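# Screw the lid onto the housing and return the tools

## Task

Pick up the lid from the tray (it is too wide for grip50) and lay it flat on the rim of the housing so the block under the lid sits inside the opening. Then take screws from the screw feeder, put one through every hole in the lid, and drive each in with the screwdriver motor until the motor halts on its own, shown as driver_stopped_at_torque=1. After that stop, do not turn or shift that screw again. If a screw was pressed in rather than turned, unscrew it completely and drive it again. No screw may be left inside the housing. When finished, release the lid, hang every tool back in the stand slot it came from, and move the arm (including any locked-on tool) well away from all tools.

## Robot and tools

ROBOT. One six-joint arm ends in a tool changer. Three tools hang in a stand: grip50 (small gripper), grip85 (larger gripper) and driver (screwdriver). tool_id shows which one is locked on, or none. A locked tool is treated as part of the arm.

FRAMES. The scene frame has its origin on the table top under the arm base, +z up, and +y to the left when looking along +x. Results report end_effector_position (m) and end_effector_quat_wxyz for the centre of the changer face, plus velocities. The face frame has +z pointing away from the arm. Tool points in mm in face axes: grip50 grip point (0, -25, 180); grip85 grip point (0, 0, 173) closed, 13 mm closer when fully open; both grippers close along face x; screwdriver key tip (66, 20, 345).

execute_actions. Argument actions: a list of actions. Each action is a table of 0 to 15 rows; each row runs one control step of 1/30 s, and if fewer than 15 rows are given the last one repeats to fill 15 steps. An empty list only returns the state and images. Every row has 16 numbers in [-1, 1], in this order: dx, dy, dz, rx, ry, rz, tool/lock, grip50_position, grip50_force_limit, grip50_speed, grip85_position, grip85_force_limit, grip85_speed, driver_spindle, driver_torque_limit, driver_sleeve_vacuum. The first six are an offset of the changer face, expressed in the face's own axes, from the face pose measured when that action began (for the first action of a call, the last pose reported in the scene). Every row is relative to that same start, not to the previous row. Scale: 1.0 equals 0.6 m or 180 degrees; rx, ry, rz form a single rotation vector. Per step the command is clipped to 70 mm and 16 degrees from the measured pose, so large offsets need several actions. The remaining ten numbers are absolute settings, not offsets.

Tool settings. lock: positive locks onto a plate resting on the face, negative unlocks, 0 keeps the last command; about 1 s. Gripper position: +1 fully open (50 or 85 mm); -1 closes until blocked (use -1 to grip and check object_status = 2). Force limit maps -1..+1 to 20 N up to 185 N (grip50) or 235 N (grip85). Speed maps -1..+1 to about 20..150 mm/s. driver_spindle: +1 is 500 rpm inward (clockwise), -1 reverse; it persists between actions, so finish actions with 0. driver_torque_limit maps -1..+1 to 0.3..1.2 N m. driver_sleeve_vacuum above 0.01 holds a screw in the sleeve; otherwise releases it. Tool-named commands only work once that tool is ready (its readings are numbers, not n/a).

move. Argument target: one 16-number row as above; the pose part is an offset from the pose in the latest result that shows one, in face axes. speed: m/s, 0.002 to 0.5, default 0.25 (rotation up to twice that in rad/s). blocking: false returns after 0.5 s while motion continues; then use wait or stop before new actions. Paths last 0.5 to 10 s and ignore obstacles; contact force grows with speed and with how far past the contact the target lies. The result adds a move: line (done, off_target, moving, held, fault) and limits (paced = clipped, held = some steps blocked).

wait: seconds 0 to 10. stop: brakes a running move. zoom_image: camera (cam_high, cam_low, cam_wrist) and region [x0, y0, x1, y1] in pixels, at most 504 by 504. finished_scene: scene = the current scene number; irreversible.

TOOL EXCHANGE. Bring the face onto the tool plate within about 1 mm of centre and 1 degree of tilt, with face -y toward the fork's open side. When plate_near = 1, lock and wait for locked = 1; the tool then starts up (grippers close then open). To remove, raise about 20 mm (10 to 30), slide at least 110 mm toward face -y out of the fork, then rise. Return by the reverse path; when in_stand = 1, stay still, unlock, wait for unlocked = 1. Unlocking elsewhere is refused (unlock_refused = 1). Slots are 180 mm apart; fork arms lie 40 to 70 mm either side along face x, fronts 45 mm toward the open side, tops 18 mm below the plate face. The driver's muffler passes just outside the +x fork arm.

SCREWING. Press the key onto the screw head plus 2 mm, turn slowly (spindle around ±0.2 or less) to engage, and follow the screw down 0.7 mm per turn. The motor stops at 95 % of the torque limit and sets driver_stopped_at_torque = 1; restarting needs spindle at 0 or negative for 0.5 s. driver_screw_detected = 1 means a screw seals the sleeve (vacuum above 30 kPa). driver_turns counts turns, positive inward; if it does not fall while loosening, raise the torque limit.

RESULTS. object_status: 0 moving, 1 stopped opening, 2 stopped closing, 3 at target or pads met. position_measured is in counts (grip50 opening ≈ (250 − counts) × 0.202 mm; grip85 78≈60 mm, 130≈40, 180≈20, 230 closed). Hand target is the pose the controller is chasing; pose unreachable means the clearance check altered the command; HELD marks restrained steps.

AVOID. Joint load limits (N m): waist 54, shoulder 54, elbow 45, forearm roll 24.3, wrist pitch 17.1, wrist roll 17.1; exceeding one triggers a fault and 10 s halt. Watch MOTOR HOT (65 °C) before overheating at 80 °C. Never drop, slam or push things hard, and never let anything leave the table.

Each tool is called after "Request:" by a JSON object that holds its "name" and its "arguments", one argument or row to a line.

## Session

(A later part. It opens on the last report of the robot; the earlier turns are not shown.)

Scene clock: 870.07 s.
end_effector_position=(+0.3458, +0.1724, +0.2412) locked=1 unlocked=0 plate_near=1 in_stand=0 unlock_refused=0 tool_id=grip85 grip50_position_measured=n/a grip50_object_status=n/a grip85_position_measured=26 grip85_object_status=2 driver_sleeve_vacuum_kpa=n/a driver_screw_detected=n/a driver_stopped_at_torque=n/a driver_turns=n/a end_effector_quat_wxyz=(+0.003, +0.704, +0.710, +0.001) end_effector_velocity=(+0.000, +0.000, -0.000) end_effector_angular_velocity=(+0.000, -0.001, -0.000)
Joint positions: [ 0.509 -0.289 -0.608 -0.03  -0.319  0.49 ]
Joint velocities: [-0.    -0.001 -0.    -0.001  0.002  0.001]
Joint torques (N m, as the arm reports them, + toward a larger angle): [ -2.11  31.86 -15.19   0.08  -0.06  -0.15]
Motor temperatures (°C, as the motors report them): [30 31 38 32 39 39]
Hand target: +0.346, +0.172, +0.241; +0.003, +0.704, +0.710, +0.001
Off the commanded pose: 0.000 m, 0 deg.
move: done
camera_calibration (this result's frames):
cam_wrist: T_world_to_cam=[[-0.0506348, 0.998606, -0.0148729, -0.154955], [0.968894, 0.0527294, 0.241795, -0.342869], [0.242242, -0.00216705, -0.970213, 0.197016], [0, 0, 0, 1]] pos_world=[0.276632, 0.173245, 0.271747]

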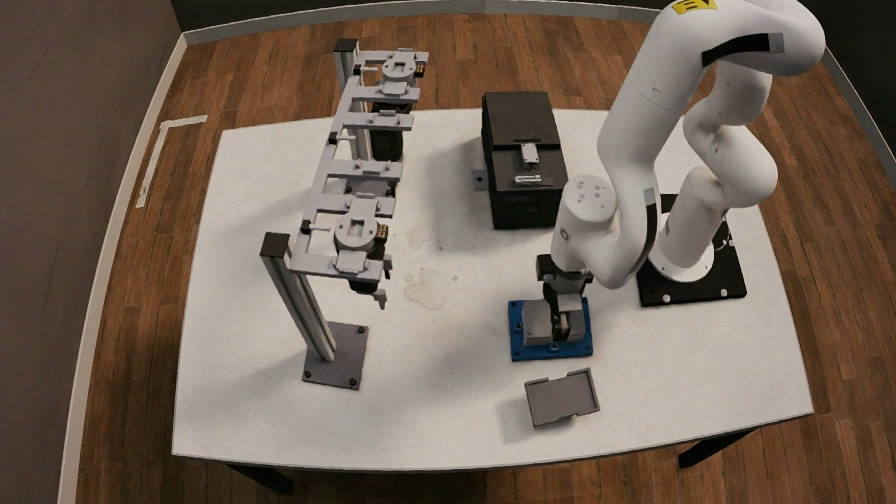

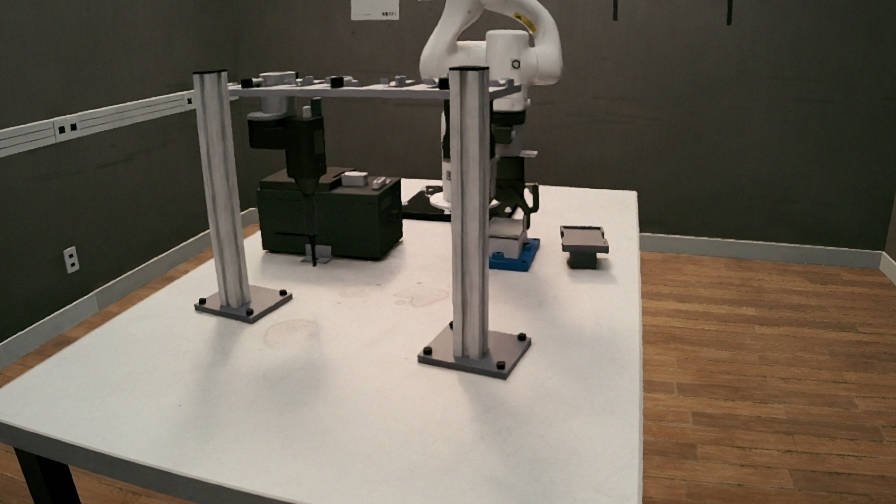

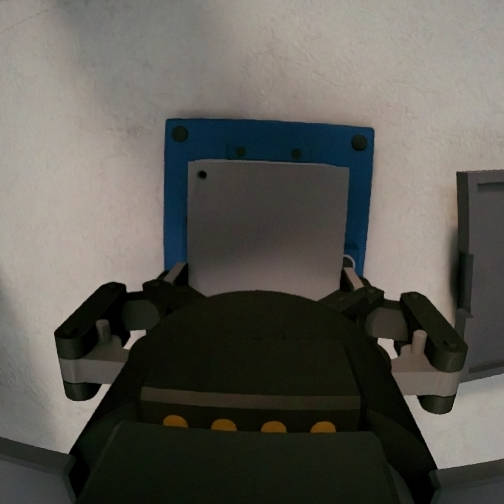

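Request:
{"name": "execute_actions", "arguments": {
  "actions": [
    [[0,0,0.0005,0,0,0,0,1,0,0,-1,-0.3,-0.8,0,0,0],[0,0,0.001,0,0,0,0,1,0,0,-1,-0.3,-0.8,0,0,0],[0,0,0.0015,0,0,0,0,1,0,0,-1,-0.3,-0.8,0,0,0],[0,0,0.002,0,0,0,0,1,0,0,-1,-0.3,-0.8,0,0,0],[0,0,0.0025,0,0,0,0,1,0,0,-1,-0.3,-0.8,0,0,0],[0,0,0.003,0,0,0,0,1,0,0,-1,-0.3,-0.8,0,0,0]]
  ]
}}

Request:
{"name": "zoom_image", "arguments": {
  "camera": "cam_low",
  "region": [480, 190, 560, 270]
}}

Request:
{"name": "zoom_image", "arguments": {
  "camera": "cam_wrist",
  "region": [170, 110, 380, 210]
}}

Scene clock: 879.03 s.
end_effector_position=(+0.3458, +0.1724, +0.2396) locked=1 unlocked=0 plate_near=1 in_stand=0 unlock_refused=0 tool_id=grip85 grip50_position_measured=n/a grip50_object_status=n/a grip85_position_measured=26 grip85_object_status=2 driver_sleeve_vacuum_kpa=n/a driver_screw_detected=n/a driver_stopped_at_torque=n/a driver_turns=n/a end_effector_quat_wxyz=(+0.003, +0.704, +0.710, +0.001) end_effector_velocity=(+0.001, +0.000, +0.000) end_effector_angular_velocity=(+0.001, -0.002, +0.000)
Joint positions: [ 0.509 -0.293 -0.608 -0.031 -0.316  0.491]
Joint velocities: [-0.    -0.    -0.001 -0.001  0.002  0.   ]
Joint torques (N m, as the arm reports them, + toward a larger angle): [ -0.38  28.94 -13.96  -0.12   0.89  -0.31]
Motor temperatures (°C, as the motors report them): [30 31 38 32 39 39]
Hand target: +0.346, +0.172, +0.239; +0.003, +0.704, +0.710, +0.001
Off the commanded pose: 0.000 m, 0 deg.
Step readings (end_effector_position):
0: (+0.3458, +0.1724, +0.2412)
1: (+0.3458, +0.1724, +0.2412)
2: (+0.3458, +0.1724, +0.2412)
4: (+0.3459, +0.1724, +0.2409)
8: (+0.3458, +0.1724, +0.2398)
15: end_effector_position above
camera_calibration (this result's frames):
cam_wrist: T_world_to_cam=[[-0.0505741, 0.998607, -0.0150372, -0.15495], [0.968966, 0.0527096, 0.24151, -0.342447], [0.241967, -0.00235635, -0.970282, 0.195568], [0, 0, 0, 1]] pos_world=[0.276662, 0.173245, 0.270131]

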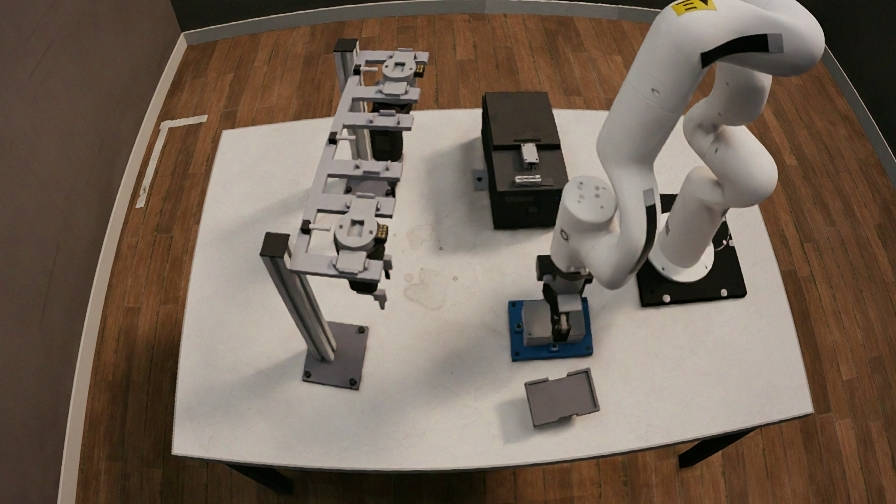

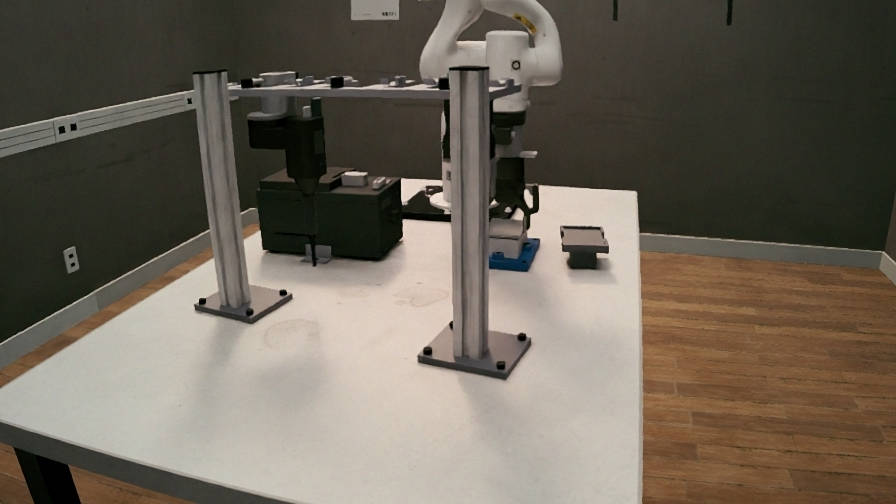

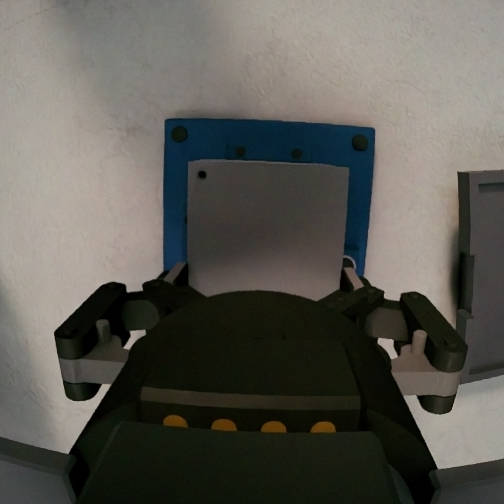

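Region (480, 190, 560, 270) of cam_low's 896x504 image, scaled by 6.300, with more detail than that image has.

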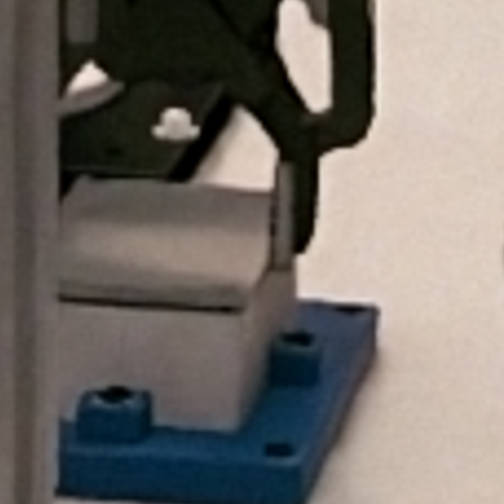

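Region (170, 110, 380, 210) of cam_wrist's 504x504 image, scaled by 2.400, with more detail than that image has; it fills the top 240 rows of this view, and the rest is white.

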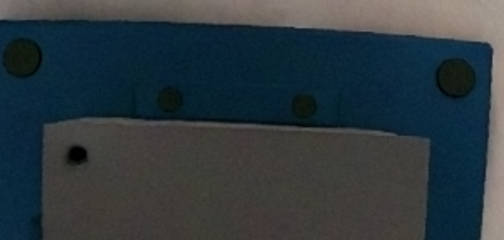

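Request:
{"name": "execute_actions", "arguments": {
  "actions": [
    [[0,0,0,0,0,0,0,1,0,0,1,-0.3,-0.8,0,0,0]],
    [[0,0,0,0,0,0,0,1,0,0,1,-0.3,-0.8,0,0,0]]
  ]
}}

Request:
{"name": "move", "arguments": {
  "target": [0,0,-0.2,0,0,0,0,1,0,0,1,-0.3,-0.8,0,0,0],
  "speed": 0.08
}}

Scene clock: 889.37 s.
end_effector_position=(+0.3459, +0.1724, +0.2395) locked=1 unlocked=0 plate_near=1 in_stand=0 unlock_refused=0 tool_id=grip85 grip50_position_measured=n/a grip50_object_status=n/a grip85_position_measured=3 grip85_object_status=3 driver_sleeve_vacuum_kpa=n/a driver_screw_detected=n/a driver_stopped_at_torque=n/a driver_turns=n/a end_effector_quat_wxyz=(+0.003, +0.704, +0.710, +0.001) end_effector_velocity=(+0.000, +0.000, +0.000) end_effector_angular_velocity=(-0.000, -0.000, -0.000)
Joint positions: [ 0.509 -0.293 -0.608 -0.031 -0.315  0.491]
Joint velocities: [ 0.    -0.    -0.001 -0.    -0.     0.001]
Joint torques (N m, as the arm reports them, + toward a larger angle): [ -1.44  31.48 -15.02   0.24   0.02  -0.25]
Motor temperatures (°C, as the motors report them): [30 31 37 32 40 39]
Hand target: +0.346, +0.172, +0.240; +0.003, +0.704, +0.710, +0.001
Off the commanded pose: 0.000 m, 0 deg.
Step readings (end_effector_position; steps 1 to 15: 1st action; 16 to 30: 2nd action):
0: (+0.3458, +0.1724, +0.2394)
1: (+0.3458, +0.1724, +0.2394)
2: (+0.3458, +0.1724, +0.2393)
4: (+0.3458, +0.1724, +0.2390)
8: (+0.3459, +0.1725, +0.2393)
15: (+0.3459, +0.1724, +0.2395)
16: (+0.3459, +0.1724, +0.2395)
17: (+0.3459, +0.1724, +0.2395)
19: (+0.3459, +0.1724, +0.2395)
23: (+0.3459, +0.1724, +0.2395)
30: end_effector_position above
camera_calibration (this result's frames):
cam_wrist: T_world_to_cam=[[-0.0506194, 0.998606, -0.0149305, -0.154981], [0.968916, 0.0527282, 0.241707, -0.342483], [0.242158, -0.00223129, -0.970234, 0.195403], [0, 0, 0, 1]] pos_world=[0.276674, 0.17326, 0.270053]

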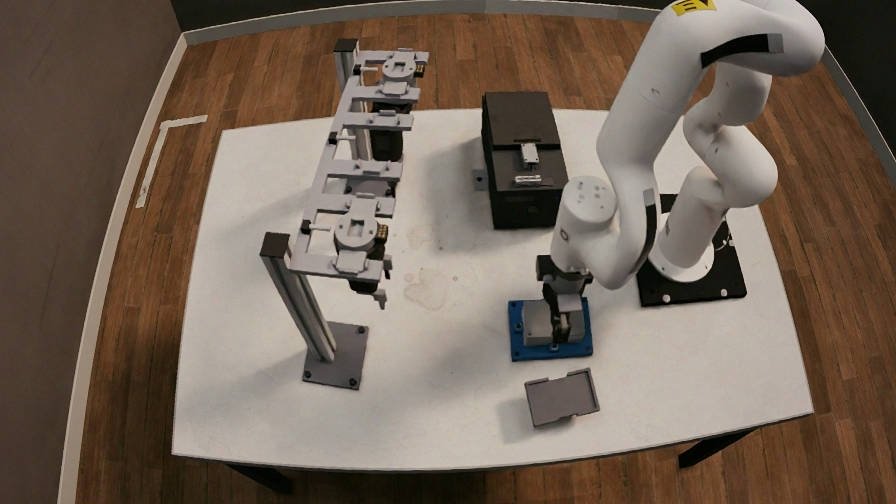

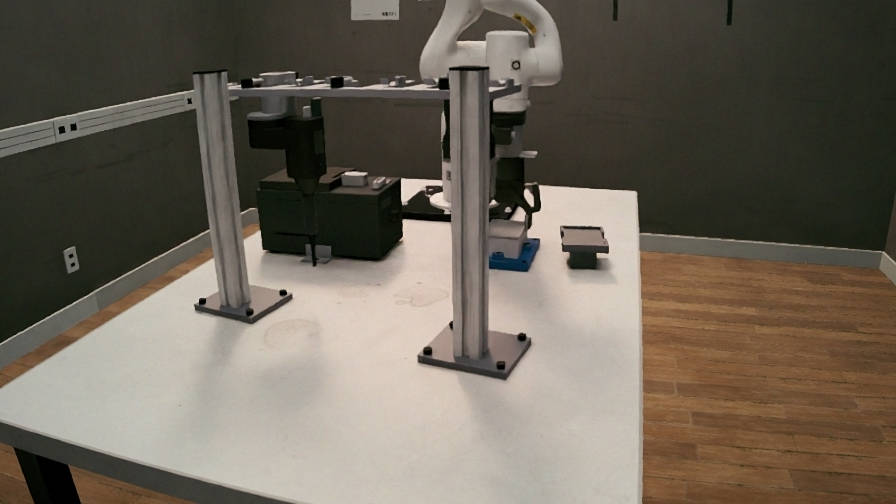

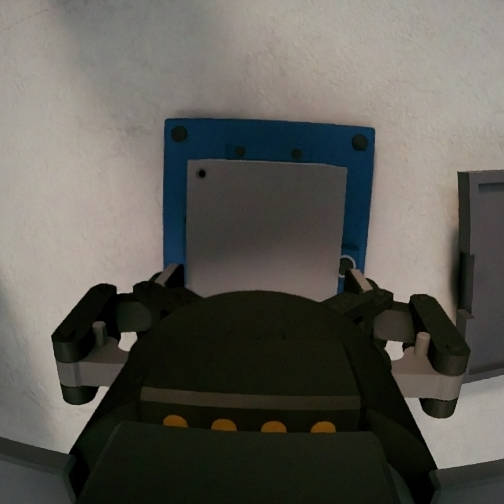

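Scene clock: 891.23 s.
end_effector_position=(+0.3453, +0.1729, +0.3593) locked=1 unlocked=0 plate_near=1 in_stand=0 unlock_refused=0 tool_id=grip85 grip50_position_measured=n/a grip50_object_status=n/a grip85_position_measured=3 grip85_object_status=3 driver_sleeve_vacuum_kpa=n/a driver_screw_detected=n/a driver_stopped_at_torque=n/a driver_turns=n/a end_effector_quat_wxyz=(+0.002, +0.704, +0.710, +0.001) end_effector_velocity=(+0.000, +0.000, +0.001) end_effector_angular_velocity=(+0.001, -0.001, -0.001)
Joint positions: [ 0.512 -0.038 -0.67  -0.015 -0.632  0.477]
Joint velocities: [-0.     0.002 -0.001  0.    -0.001  0.001]
Joint torques (N m, as the arm reports them, + toward a larger angle): [ -1.47  25.16 -19.83   0.1   -0.06  -0.21]
Motor temperatures (°C, as the motors report them): [30 31 37 32 40 39]
Hand target: +0.345, +0.173, +0.360; +0.002, +0.704, +0.710, +0.001
Off the commanded pose: 0.000 m, 0 deg.
move: done
camera_calibration (this result's frames):
cam_wrist: T_world_to_cam=[[-0.0508772, 0.998597, -0.0146572, -0.153697], [0.969029, 0.0529112, 0.24121, -0.370787], [0.241647, -0.00193117, -0.970362, 0.311949], [0, 0, 0, 1]] pos_world=[0.276102, 0.173703, 0.389888]

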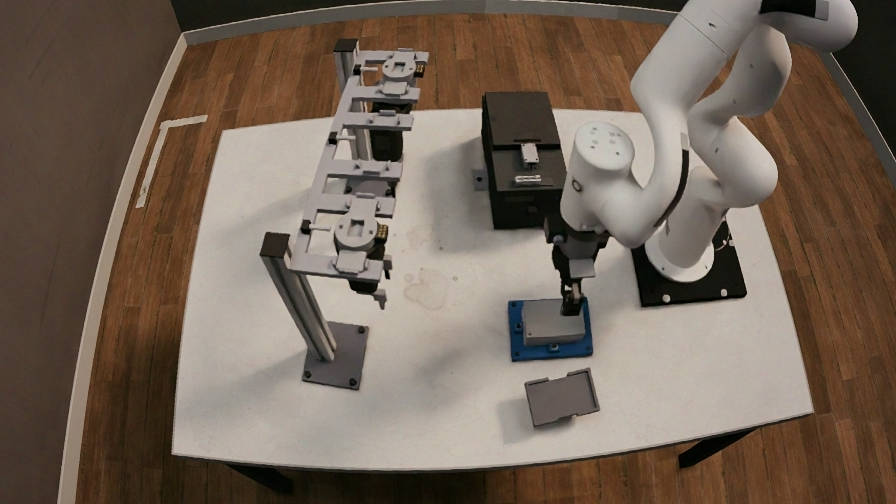

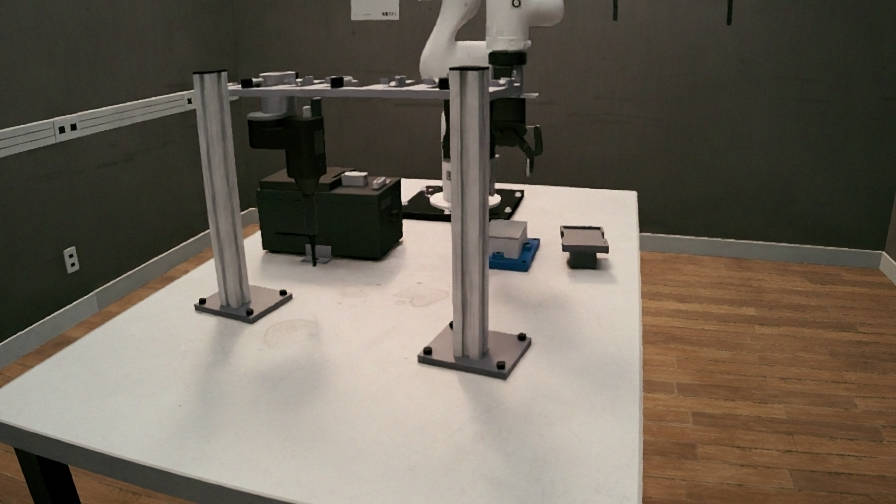

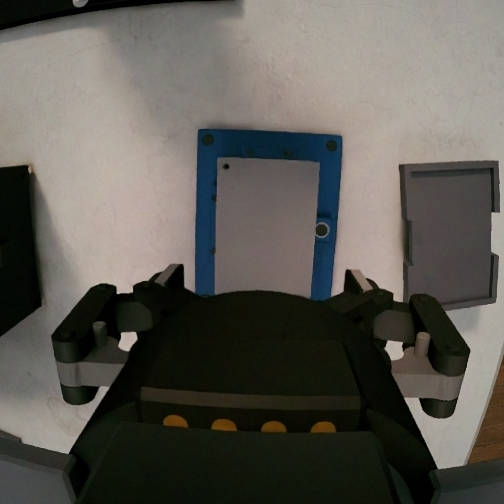

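Request:
{"name": "zoom_image", "arguments": {
  "camera": "cam_low",
  "region": [480, 200, 560, 280]
}}

Request:
{"name": "zoom_image", "arguments": {
  "camera": "cam_high",
  "region": [495, 285, 605, 370]
}}

Region (480, 200, 560, 280) of cam_low's 896x504 image, scaled by 6.300, with more detail than that image has.

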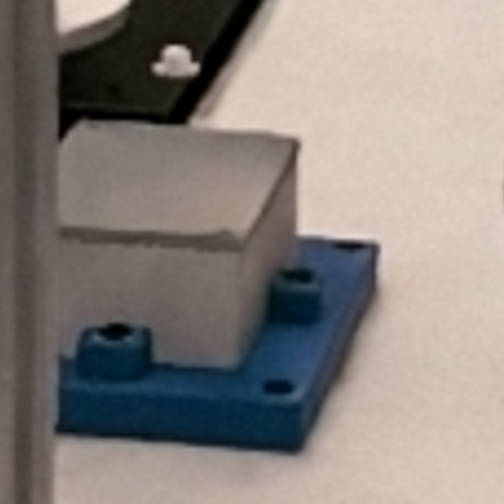

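Region (495, 285, 605, 370) of cam_high's 896x504 image, scaled by 4.582, with more detail than that image has; it fills the top 389 rows of this view, and the rest is white.

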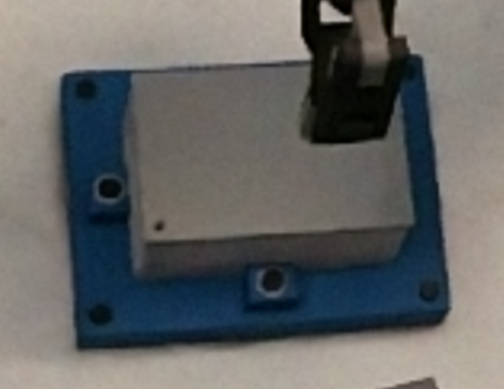

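Request:
{"name": "move", "arguments": {
  "target": [-0.2682,0.2903,-0.119,0,0,0.0464,0,1,0,0,1,0,0,0,0,0],
  "speed": 0.3
}}

Scene clock: 913.37 s.
end_effector_position=(+0.5201, +0.0136, +0.4319) locked=1 unlocked=0 plate_near=1 in_stand=0 unlock_refused=0 tool_id=grip85 grip50_position_measured=n/a grip50_object_status=n/a grip85_position_measured=3 grip85_object_status=3 driver_sleeve_vacuum_kpa=n/a driver_screw_detected=n/a driver_stopped_at_torque=n/a driver_turns=n/a end_effector_quat_wxyz=(+0.002, +0.754, +0.657, +0.001) end_effector_velocity=(+0.002, -0.001, +0.001) end_effector_angular_velocity=(+0.001, -0.003, -0.002)
Joint positions: [ 0.073 -0.263 -1.112 -0.012 -0.846  0.179]
Joint velocities: [-0.002 -0.002 -0.005  0.001  0.001 -0.001]
Joint torques (N m, as the arm reports them, + toward a larger angle): [ -1.31  40.46 -21.26   0.57  -0.05  -0.27]
Motor temperatures (°C, as the motors report them): [30 31 38 32 39 39]
Hand target: +0.520, +0.013, +0.432; +0.003, +0.754, +0.657, +0.001
Off the commanded pose: 0.000 m, 0 deg.
move: done
camera_calibration (this result's frames):
cam_wrist: T_world_to_cam=[[0.0941415, 0.995457, -0.0142703, -0.0602741], [0.96639, -0.0879295, 0.241577, -0.546119], [0.239225, -0.0365331, -0.970277, 0.341507], [0, 0, 0, 1]] pos_world=[0.451741, 0.0244566, 0.462426]

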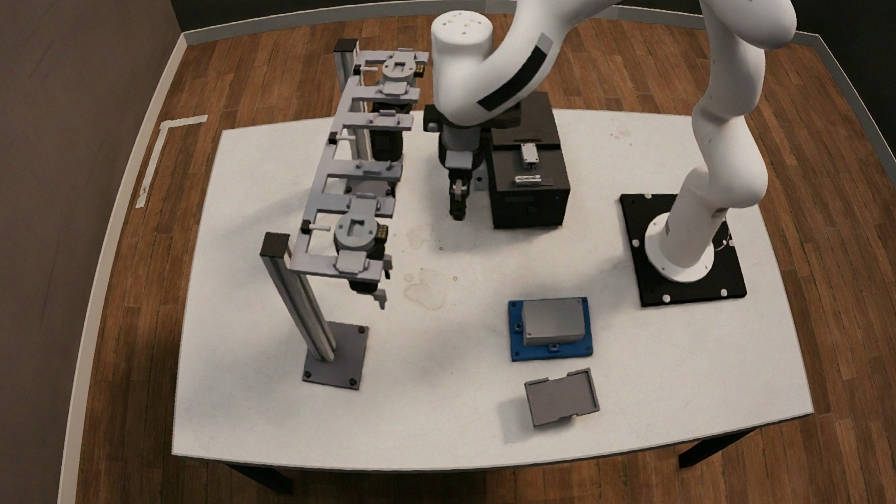

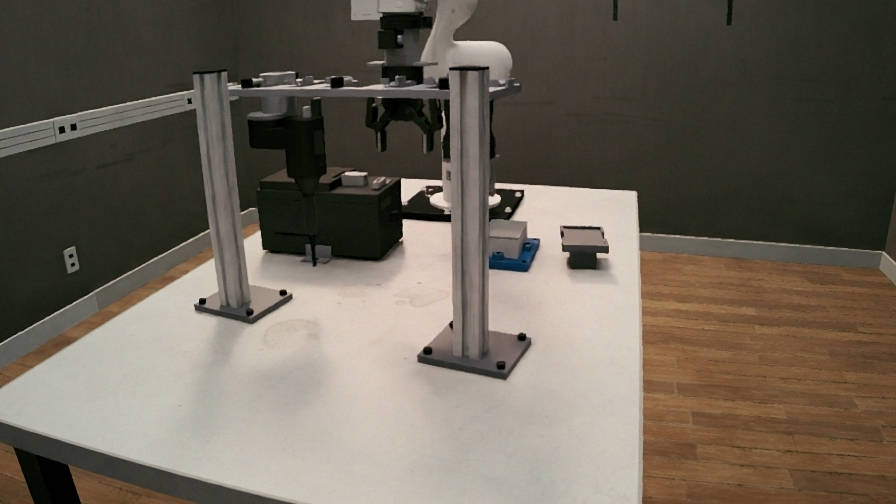

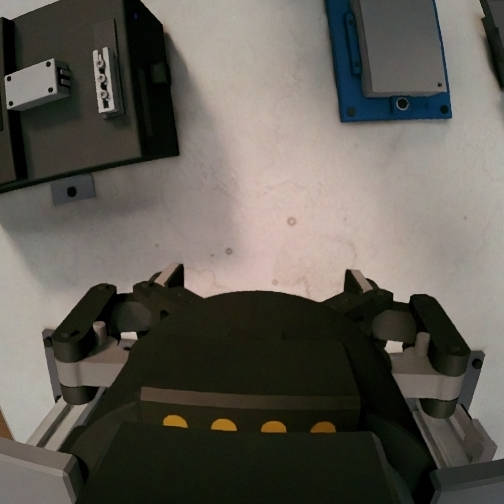

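Request:
{"name": "execute_actions", "arguments": {
  "actions": []
}}

Scene clock: 947.93 s.
end_effector_position=(+0.5204, +0.0134, +0.4320) locked=1 unlocked=0 plate_near=1 in_stand=0 unlock_refused=0 tool_id=grip85 grip50_position_measured=n/a grip50_object_status=n/a grip85_position_measured=3 grip85_object_status=3 driver_sleeve_vacuum_kpa=n/a driver_screw_detected=n/a driver_stopped_at_torque=n/a driver_turns=n/a end_effector_quat_wxyz=(+0.003, +0.754, +0.657, +0.001) end_effector_velocity=(+0.000, -0.001, -0.001) end_effector_angular_velocity=(-0.001, -0.000, -0.001)
Joint positions: [ 0.073 -0.263 -1.112 -0.012 -0.846  0.179]
Joint velocities: [-0.001 -0.     0.001 -0.001  0.002  0.001]
Joint torques (N m, as the arm reports them, + toward a larger angle): [ -1.4   40.34 -21.75  -0.19  -0.08  -0.33]
Motor temperatures (°C, as the motors report them): [30 31 38 32 39 39]
Hand target: +0.520, +0.013, +0.432; +0.003, +0.754, +0.657, +0.001
Off the commanded pose: 0.000 m, 0 deg.
camera_calibration (this result's frames):
cam_wrist: T_world_to_cam=[[0.0944818, 0.995425, -0.0142114, -0.0602842], [0.966223, -0.0882534, 0.242124, -0.546587], [0.239762, -0.0366076, -0.970141, 0.341206], [0, 0, 0, 1]] pos_world=[0.452012, 0.0242611, 0.462502]

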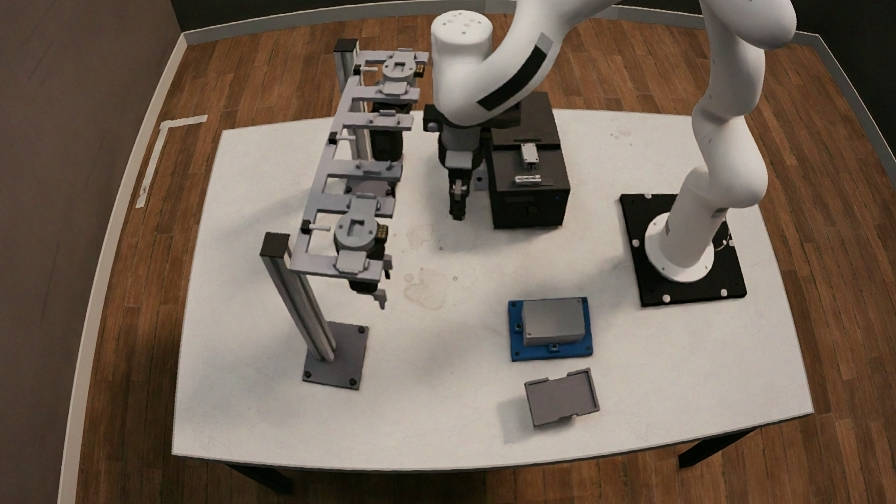

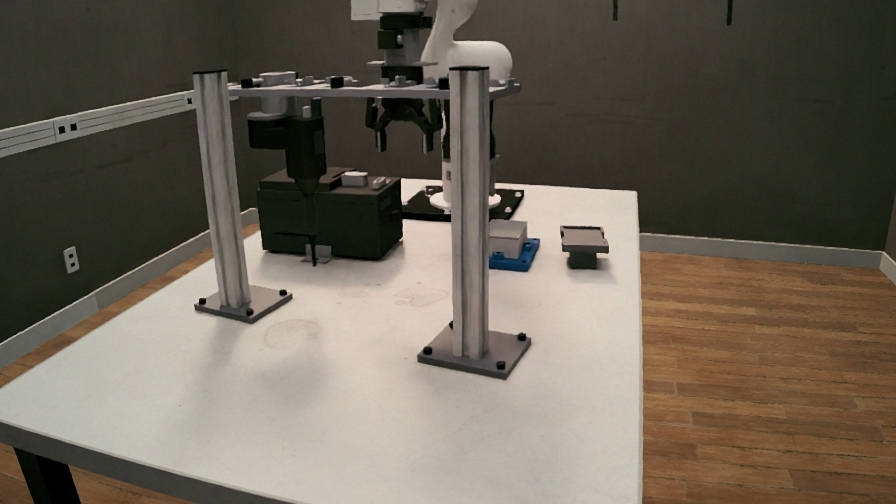

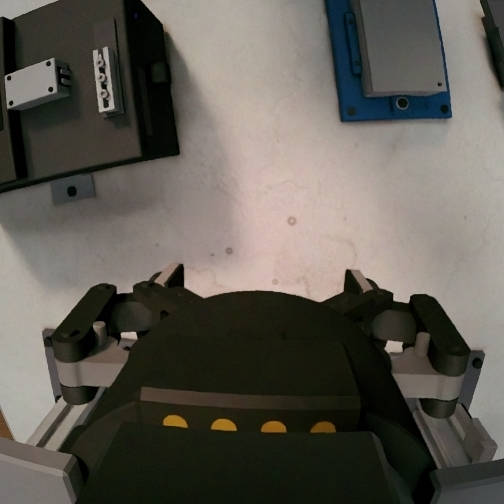

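Request:
{"name": "move", "arguments": {
  "target": [0.0003,0.2208,0.0007,0,0,0,1,0,0,0,1,0,0,0,0,0],
  "speed": 0.1
}}

Scene clock: 955.27 s.
end_effector_position=(+0.6514, -0.0047, +0.4322) locked=1 unlocked=0 plate_near=1 in_stand=0 unlock_refused=0 tool_id=grip85 grip50_position_measured=n/a grip50_object_status=n/a grip85_position_measured=3 grip85_object_status=3 driver_sleeve_vacuum_kpa=n/a driver_screw_detected=n/a driver_stopped_at_torque=n/a driver_turns=n/a end_effector_quat_wxyz=(+0.002, +0.754, +0.657, +0.001) end_effector_velocity=(+0.001, +0.000, +0.001) end_effector_angular_velocity=(-0.000, -0.001, +0.001)
Joint positions: [ 0.039 -0.584 -1.553 -0.01  -0.966  0.142]
Joint velocities: [ 0.    -0.003 -0.006  0.    -0.002 -0.001]
Joint torques (N m, as the arm reports them, + toward a larger angle): [ -0.82  60.09 -22.39   0.35   0.07  -0.2 ]
Motor temperatures (°C, as the motors report them): [30 31 38 32 39 39]
Hand target: +0.652, -0.005, +0.432; +0.003, +0.754, +0.657, +0.001
Off the commanded pose: 0.000 m, 0 deg.
move: done
camera_calibration (this result's frames):
cam_wrist: T_world_to_cam=[[0.0942939, 0.995444, -0.0141476, -0.0545233], [0.966266, -0.0880905, 0.242011, -0.67484], [0.239662, -0.0364905, -0.97017, 0.309376], [0, 0, 0, 1]] pos_world=[0.583071, 0.00611717, 0.462695]

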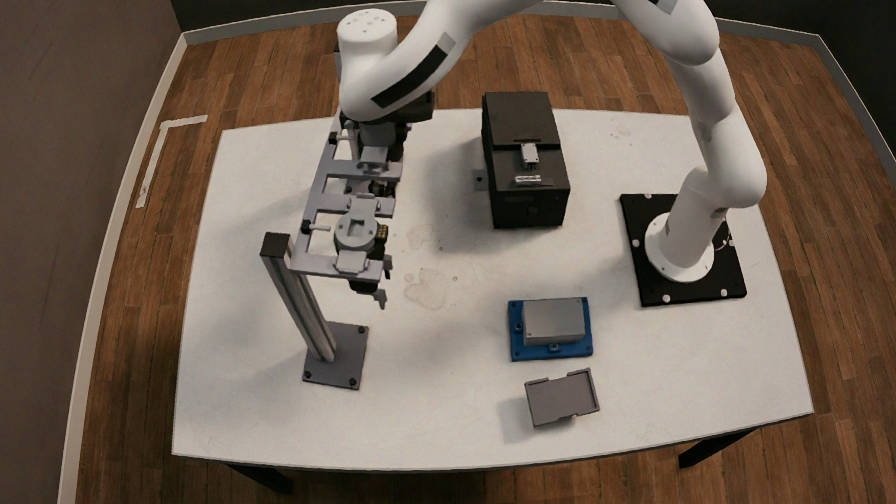

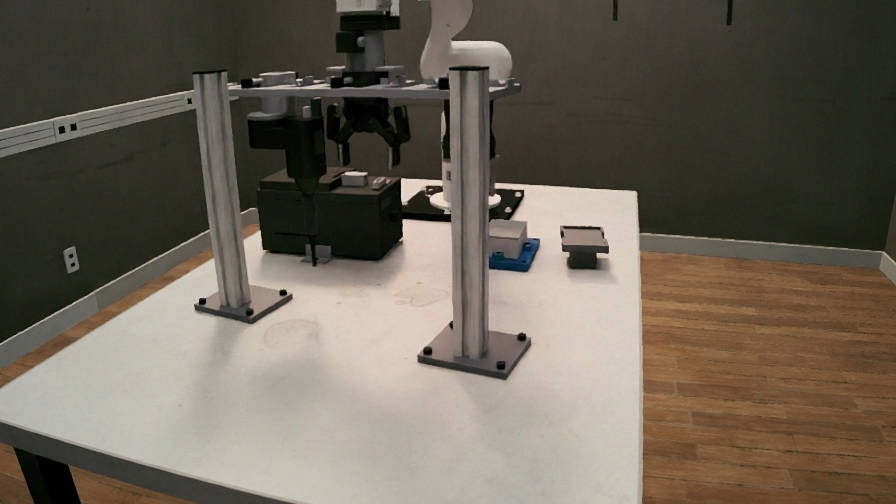

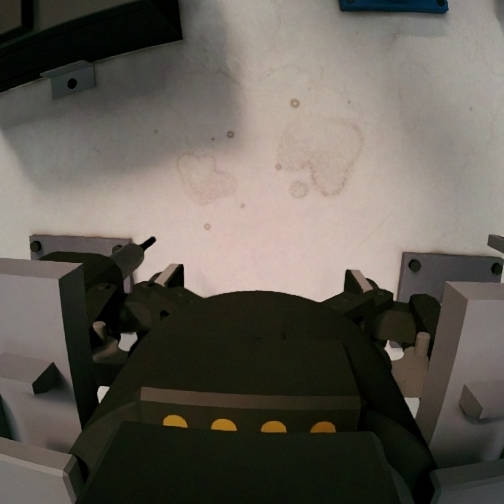

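Request:
{"name": "move", "arguments": {
  "target": [0,0.0004,0.0343,0,0,0,1,0,0,0,1,0,0,0,0,0],
  "speed": 0.03
}}

Scene clock: 960.70 s.
end_effector_position=(+0.6520, -0.0049, +0.4121) locked=1 unlocked=0 plate_near=1 in_stand=1 unlock_refused=0 tool_id=grip85 grip50_position_measured=n/a grip50_object_status=n/a grip85_position_measured=3 grip85_object_status=3 driver_sleeve_vacuum_kpa=n/a driver_screw_detected=n/a driver_stopped_at_torque=n/a driver_turns=n/a end_effector_quat_wxyz=(+0.003, +0.754, +0.657, +0.001) end_effector_velocity=(-0.000, +0.000, -0.001) end_effector_angular_velocity=(+0.000, +0.001, +0.001)
Joint positions: [ 0.038 -0.6   -1.531 -0.011 -0.926  0.142]
Joint velocities: [ 0.    -0.001  0.001  0.     0.001 -0.001]
Joint torques (N m, as the arm reports them, + toward a larger angle): [ -0.33  55.39 -18.76  -0.03  -1.26  -0.71]
Motor temperatures (°C, as the motors report them): [30 31 38 32 39 39]
Hand target: +0.652, -0.005, +0.412; +0.003, +0.754, +0.657, +0.001
Off the commanded pose: 0.001 m, 0 deg.
move: done
camera_calibration (this result's frames):
cam_wrist: T_world_to_cam=[[0.0946076, 0.995416, -0.0140357, -0.0549352], [0.965931, -0.0883755, 0.243242, -0.670803], [0.240886, -0.03657, -0.969864, 0.288826], [0, 0, 0, 1]] pos_world=[0.583572, 0.00596319, 0.442518]

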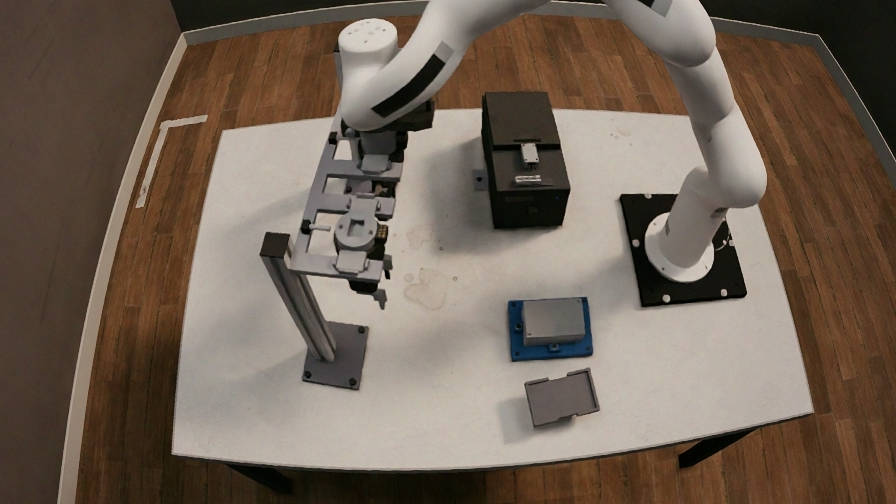

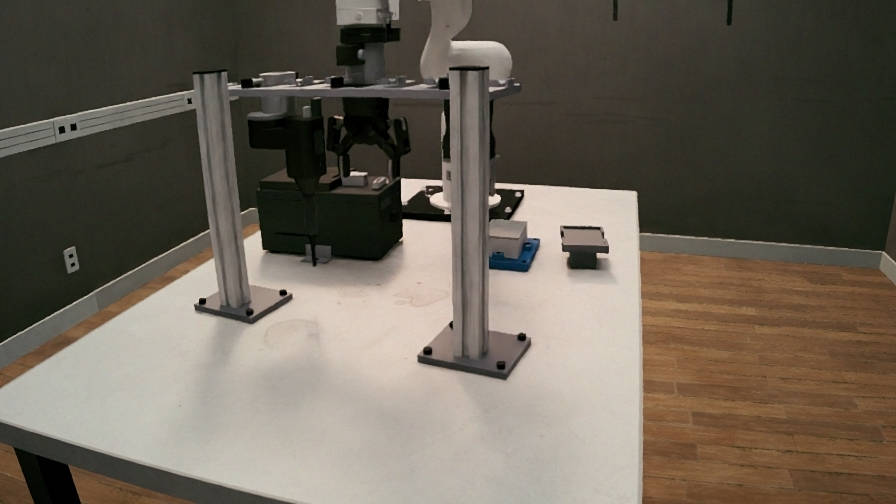

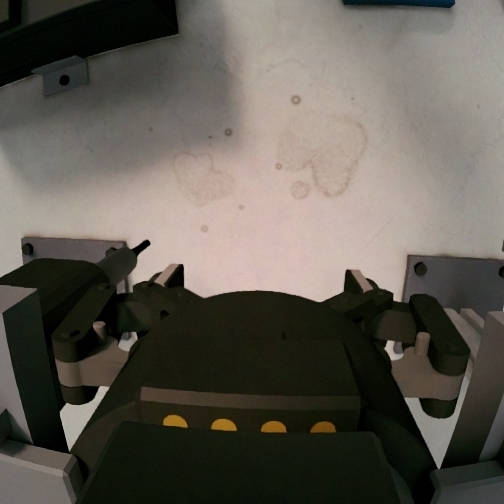

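in_stand=1. Unlock.

Request:
{"name": "execute_actions", "arguments": {
  "actions": [
    [[0,0,0,0,0,0,-1,0,0,0,1,0,0,0,0,0]],
    [[0,0,0,0,0,0,-1,0,0,0,1,0,0,0,0,0]],
    [[0,0,0,0,0,0,-1,0,0,0,1,0,0,0,0,0]]
  ]
}}

Scene clock: 970.53 s.
end_effector_position=(+0.6518, -0.0049, +0.4115) locked=0 unlocked=1 plate_near=1 in_stand=1 unlock_refused=0 tool_id=none grip50_position_measured=n/a grip50_object_status=n/a grip85_position_measured=n/a grip85_object_status=n/a driver_sleeve_vacuum_kpa=n/a driver_screw_detected=n/a driver_stopped_at_torque=n/a driver_turns=n/a end_effector_quat_wxyz=(+0.003, +0.754, +0.657, +0.001) end_effector_velocity=(-0.000, -0.000, -0.000) end_effector_angular_velocity=(+0.000, +0.001, -0.001)
Joint positions: [ 0.038 -0.6   -1.53  -0.011 -0.926  0.142]
Joint velocities: [-0.    -0.     0.     0.    -0.001  0.   ]
Joint torques (N m, as the arm reports them, + toward a larger angle): [  3.46  41.2  -12.53   0.33  -1.91  -0.95]
Motor temperatures (°C, as the motors report them): [30 31 38 32 40 39]
Hand target: +0.652, -0.005, +0.412; +0.003, +0.754, +0.657, +0.001
Off the commanded pose: 0.000 m, 0 deg.
Step readings (end_effector_position; steps 1 to 15: 1st action; 16 to 30: 2nd action; 31 to 45: 3rd action):
0: (+0.6518, -0.0048, +0.4117)
1: (+0.6517, -0.0049, +0.4114)
2: (+0.6517, -0.0049, +0.4114)
4: (+0.6517, -0.0049, +0.4115)
8: (+0.6517, -0.0049, +0.4115)
15: (+0.6518, -0.0049, +0.4115)
16: (+0.6518, -0.0049, +0.4116)
17: (+0.6518, -0.0049, +0.4115)
19: (+0.6518, -0.0049, +0.4115)
23: (+0.6518, -0.0049, +0.4115)
30: (+0.6518, -0.0049, +0.4115)
31: (+0.6518, -0.0049, +0.4115)
32: (+0.6518, -0.0049, +0.4115)
34: (+0.6518, -0.0049, +0.4115)
38: (+0.6518, -0.0049, +0.4115)
45: end_effector_position above
camera_calibration (this result's frames):
cam_wrist: T_world_to_cam=[[0.0943967, 0.995432, -0.0142621, -0.0547102], [0.96624, -0.0881598, 0.242091, -0.670205], [0.239728, -0.0366332, -0.970149, 0.289184], [0, 0, 0, 1]] pos_world=[0.583418, 0.00596887, 0.442022]

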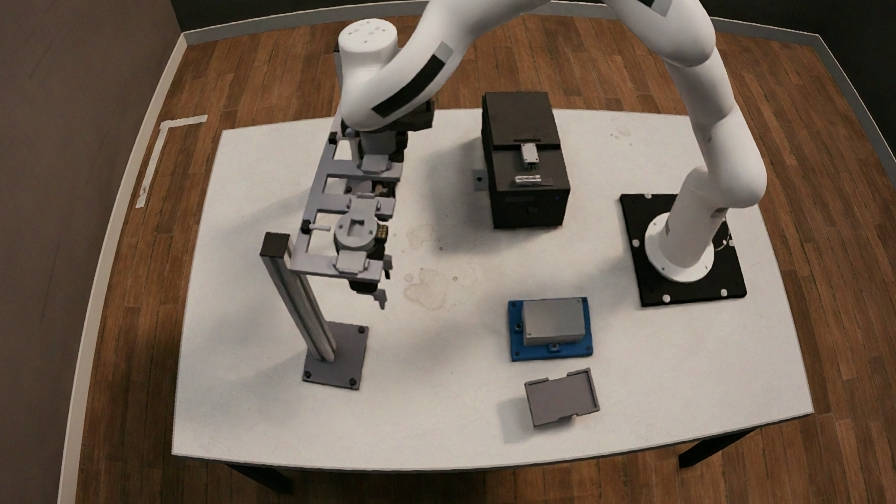

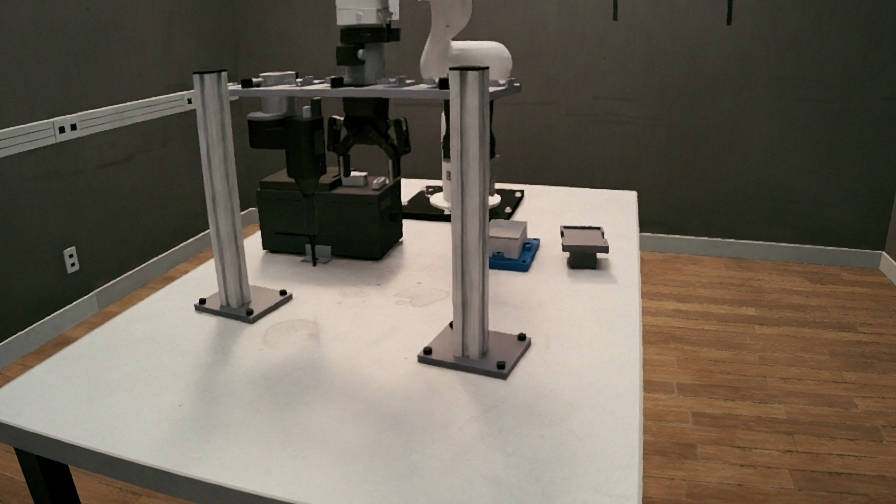

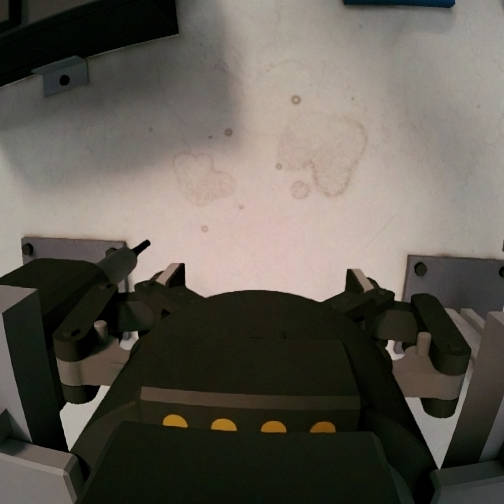

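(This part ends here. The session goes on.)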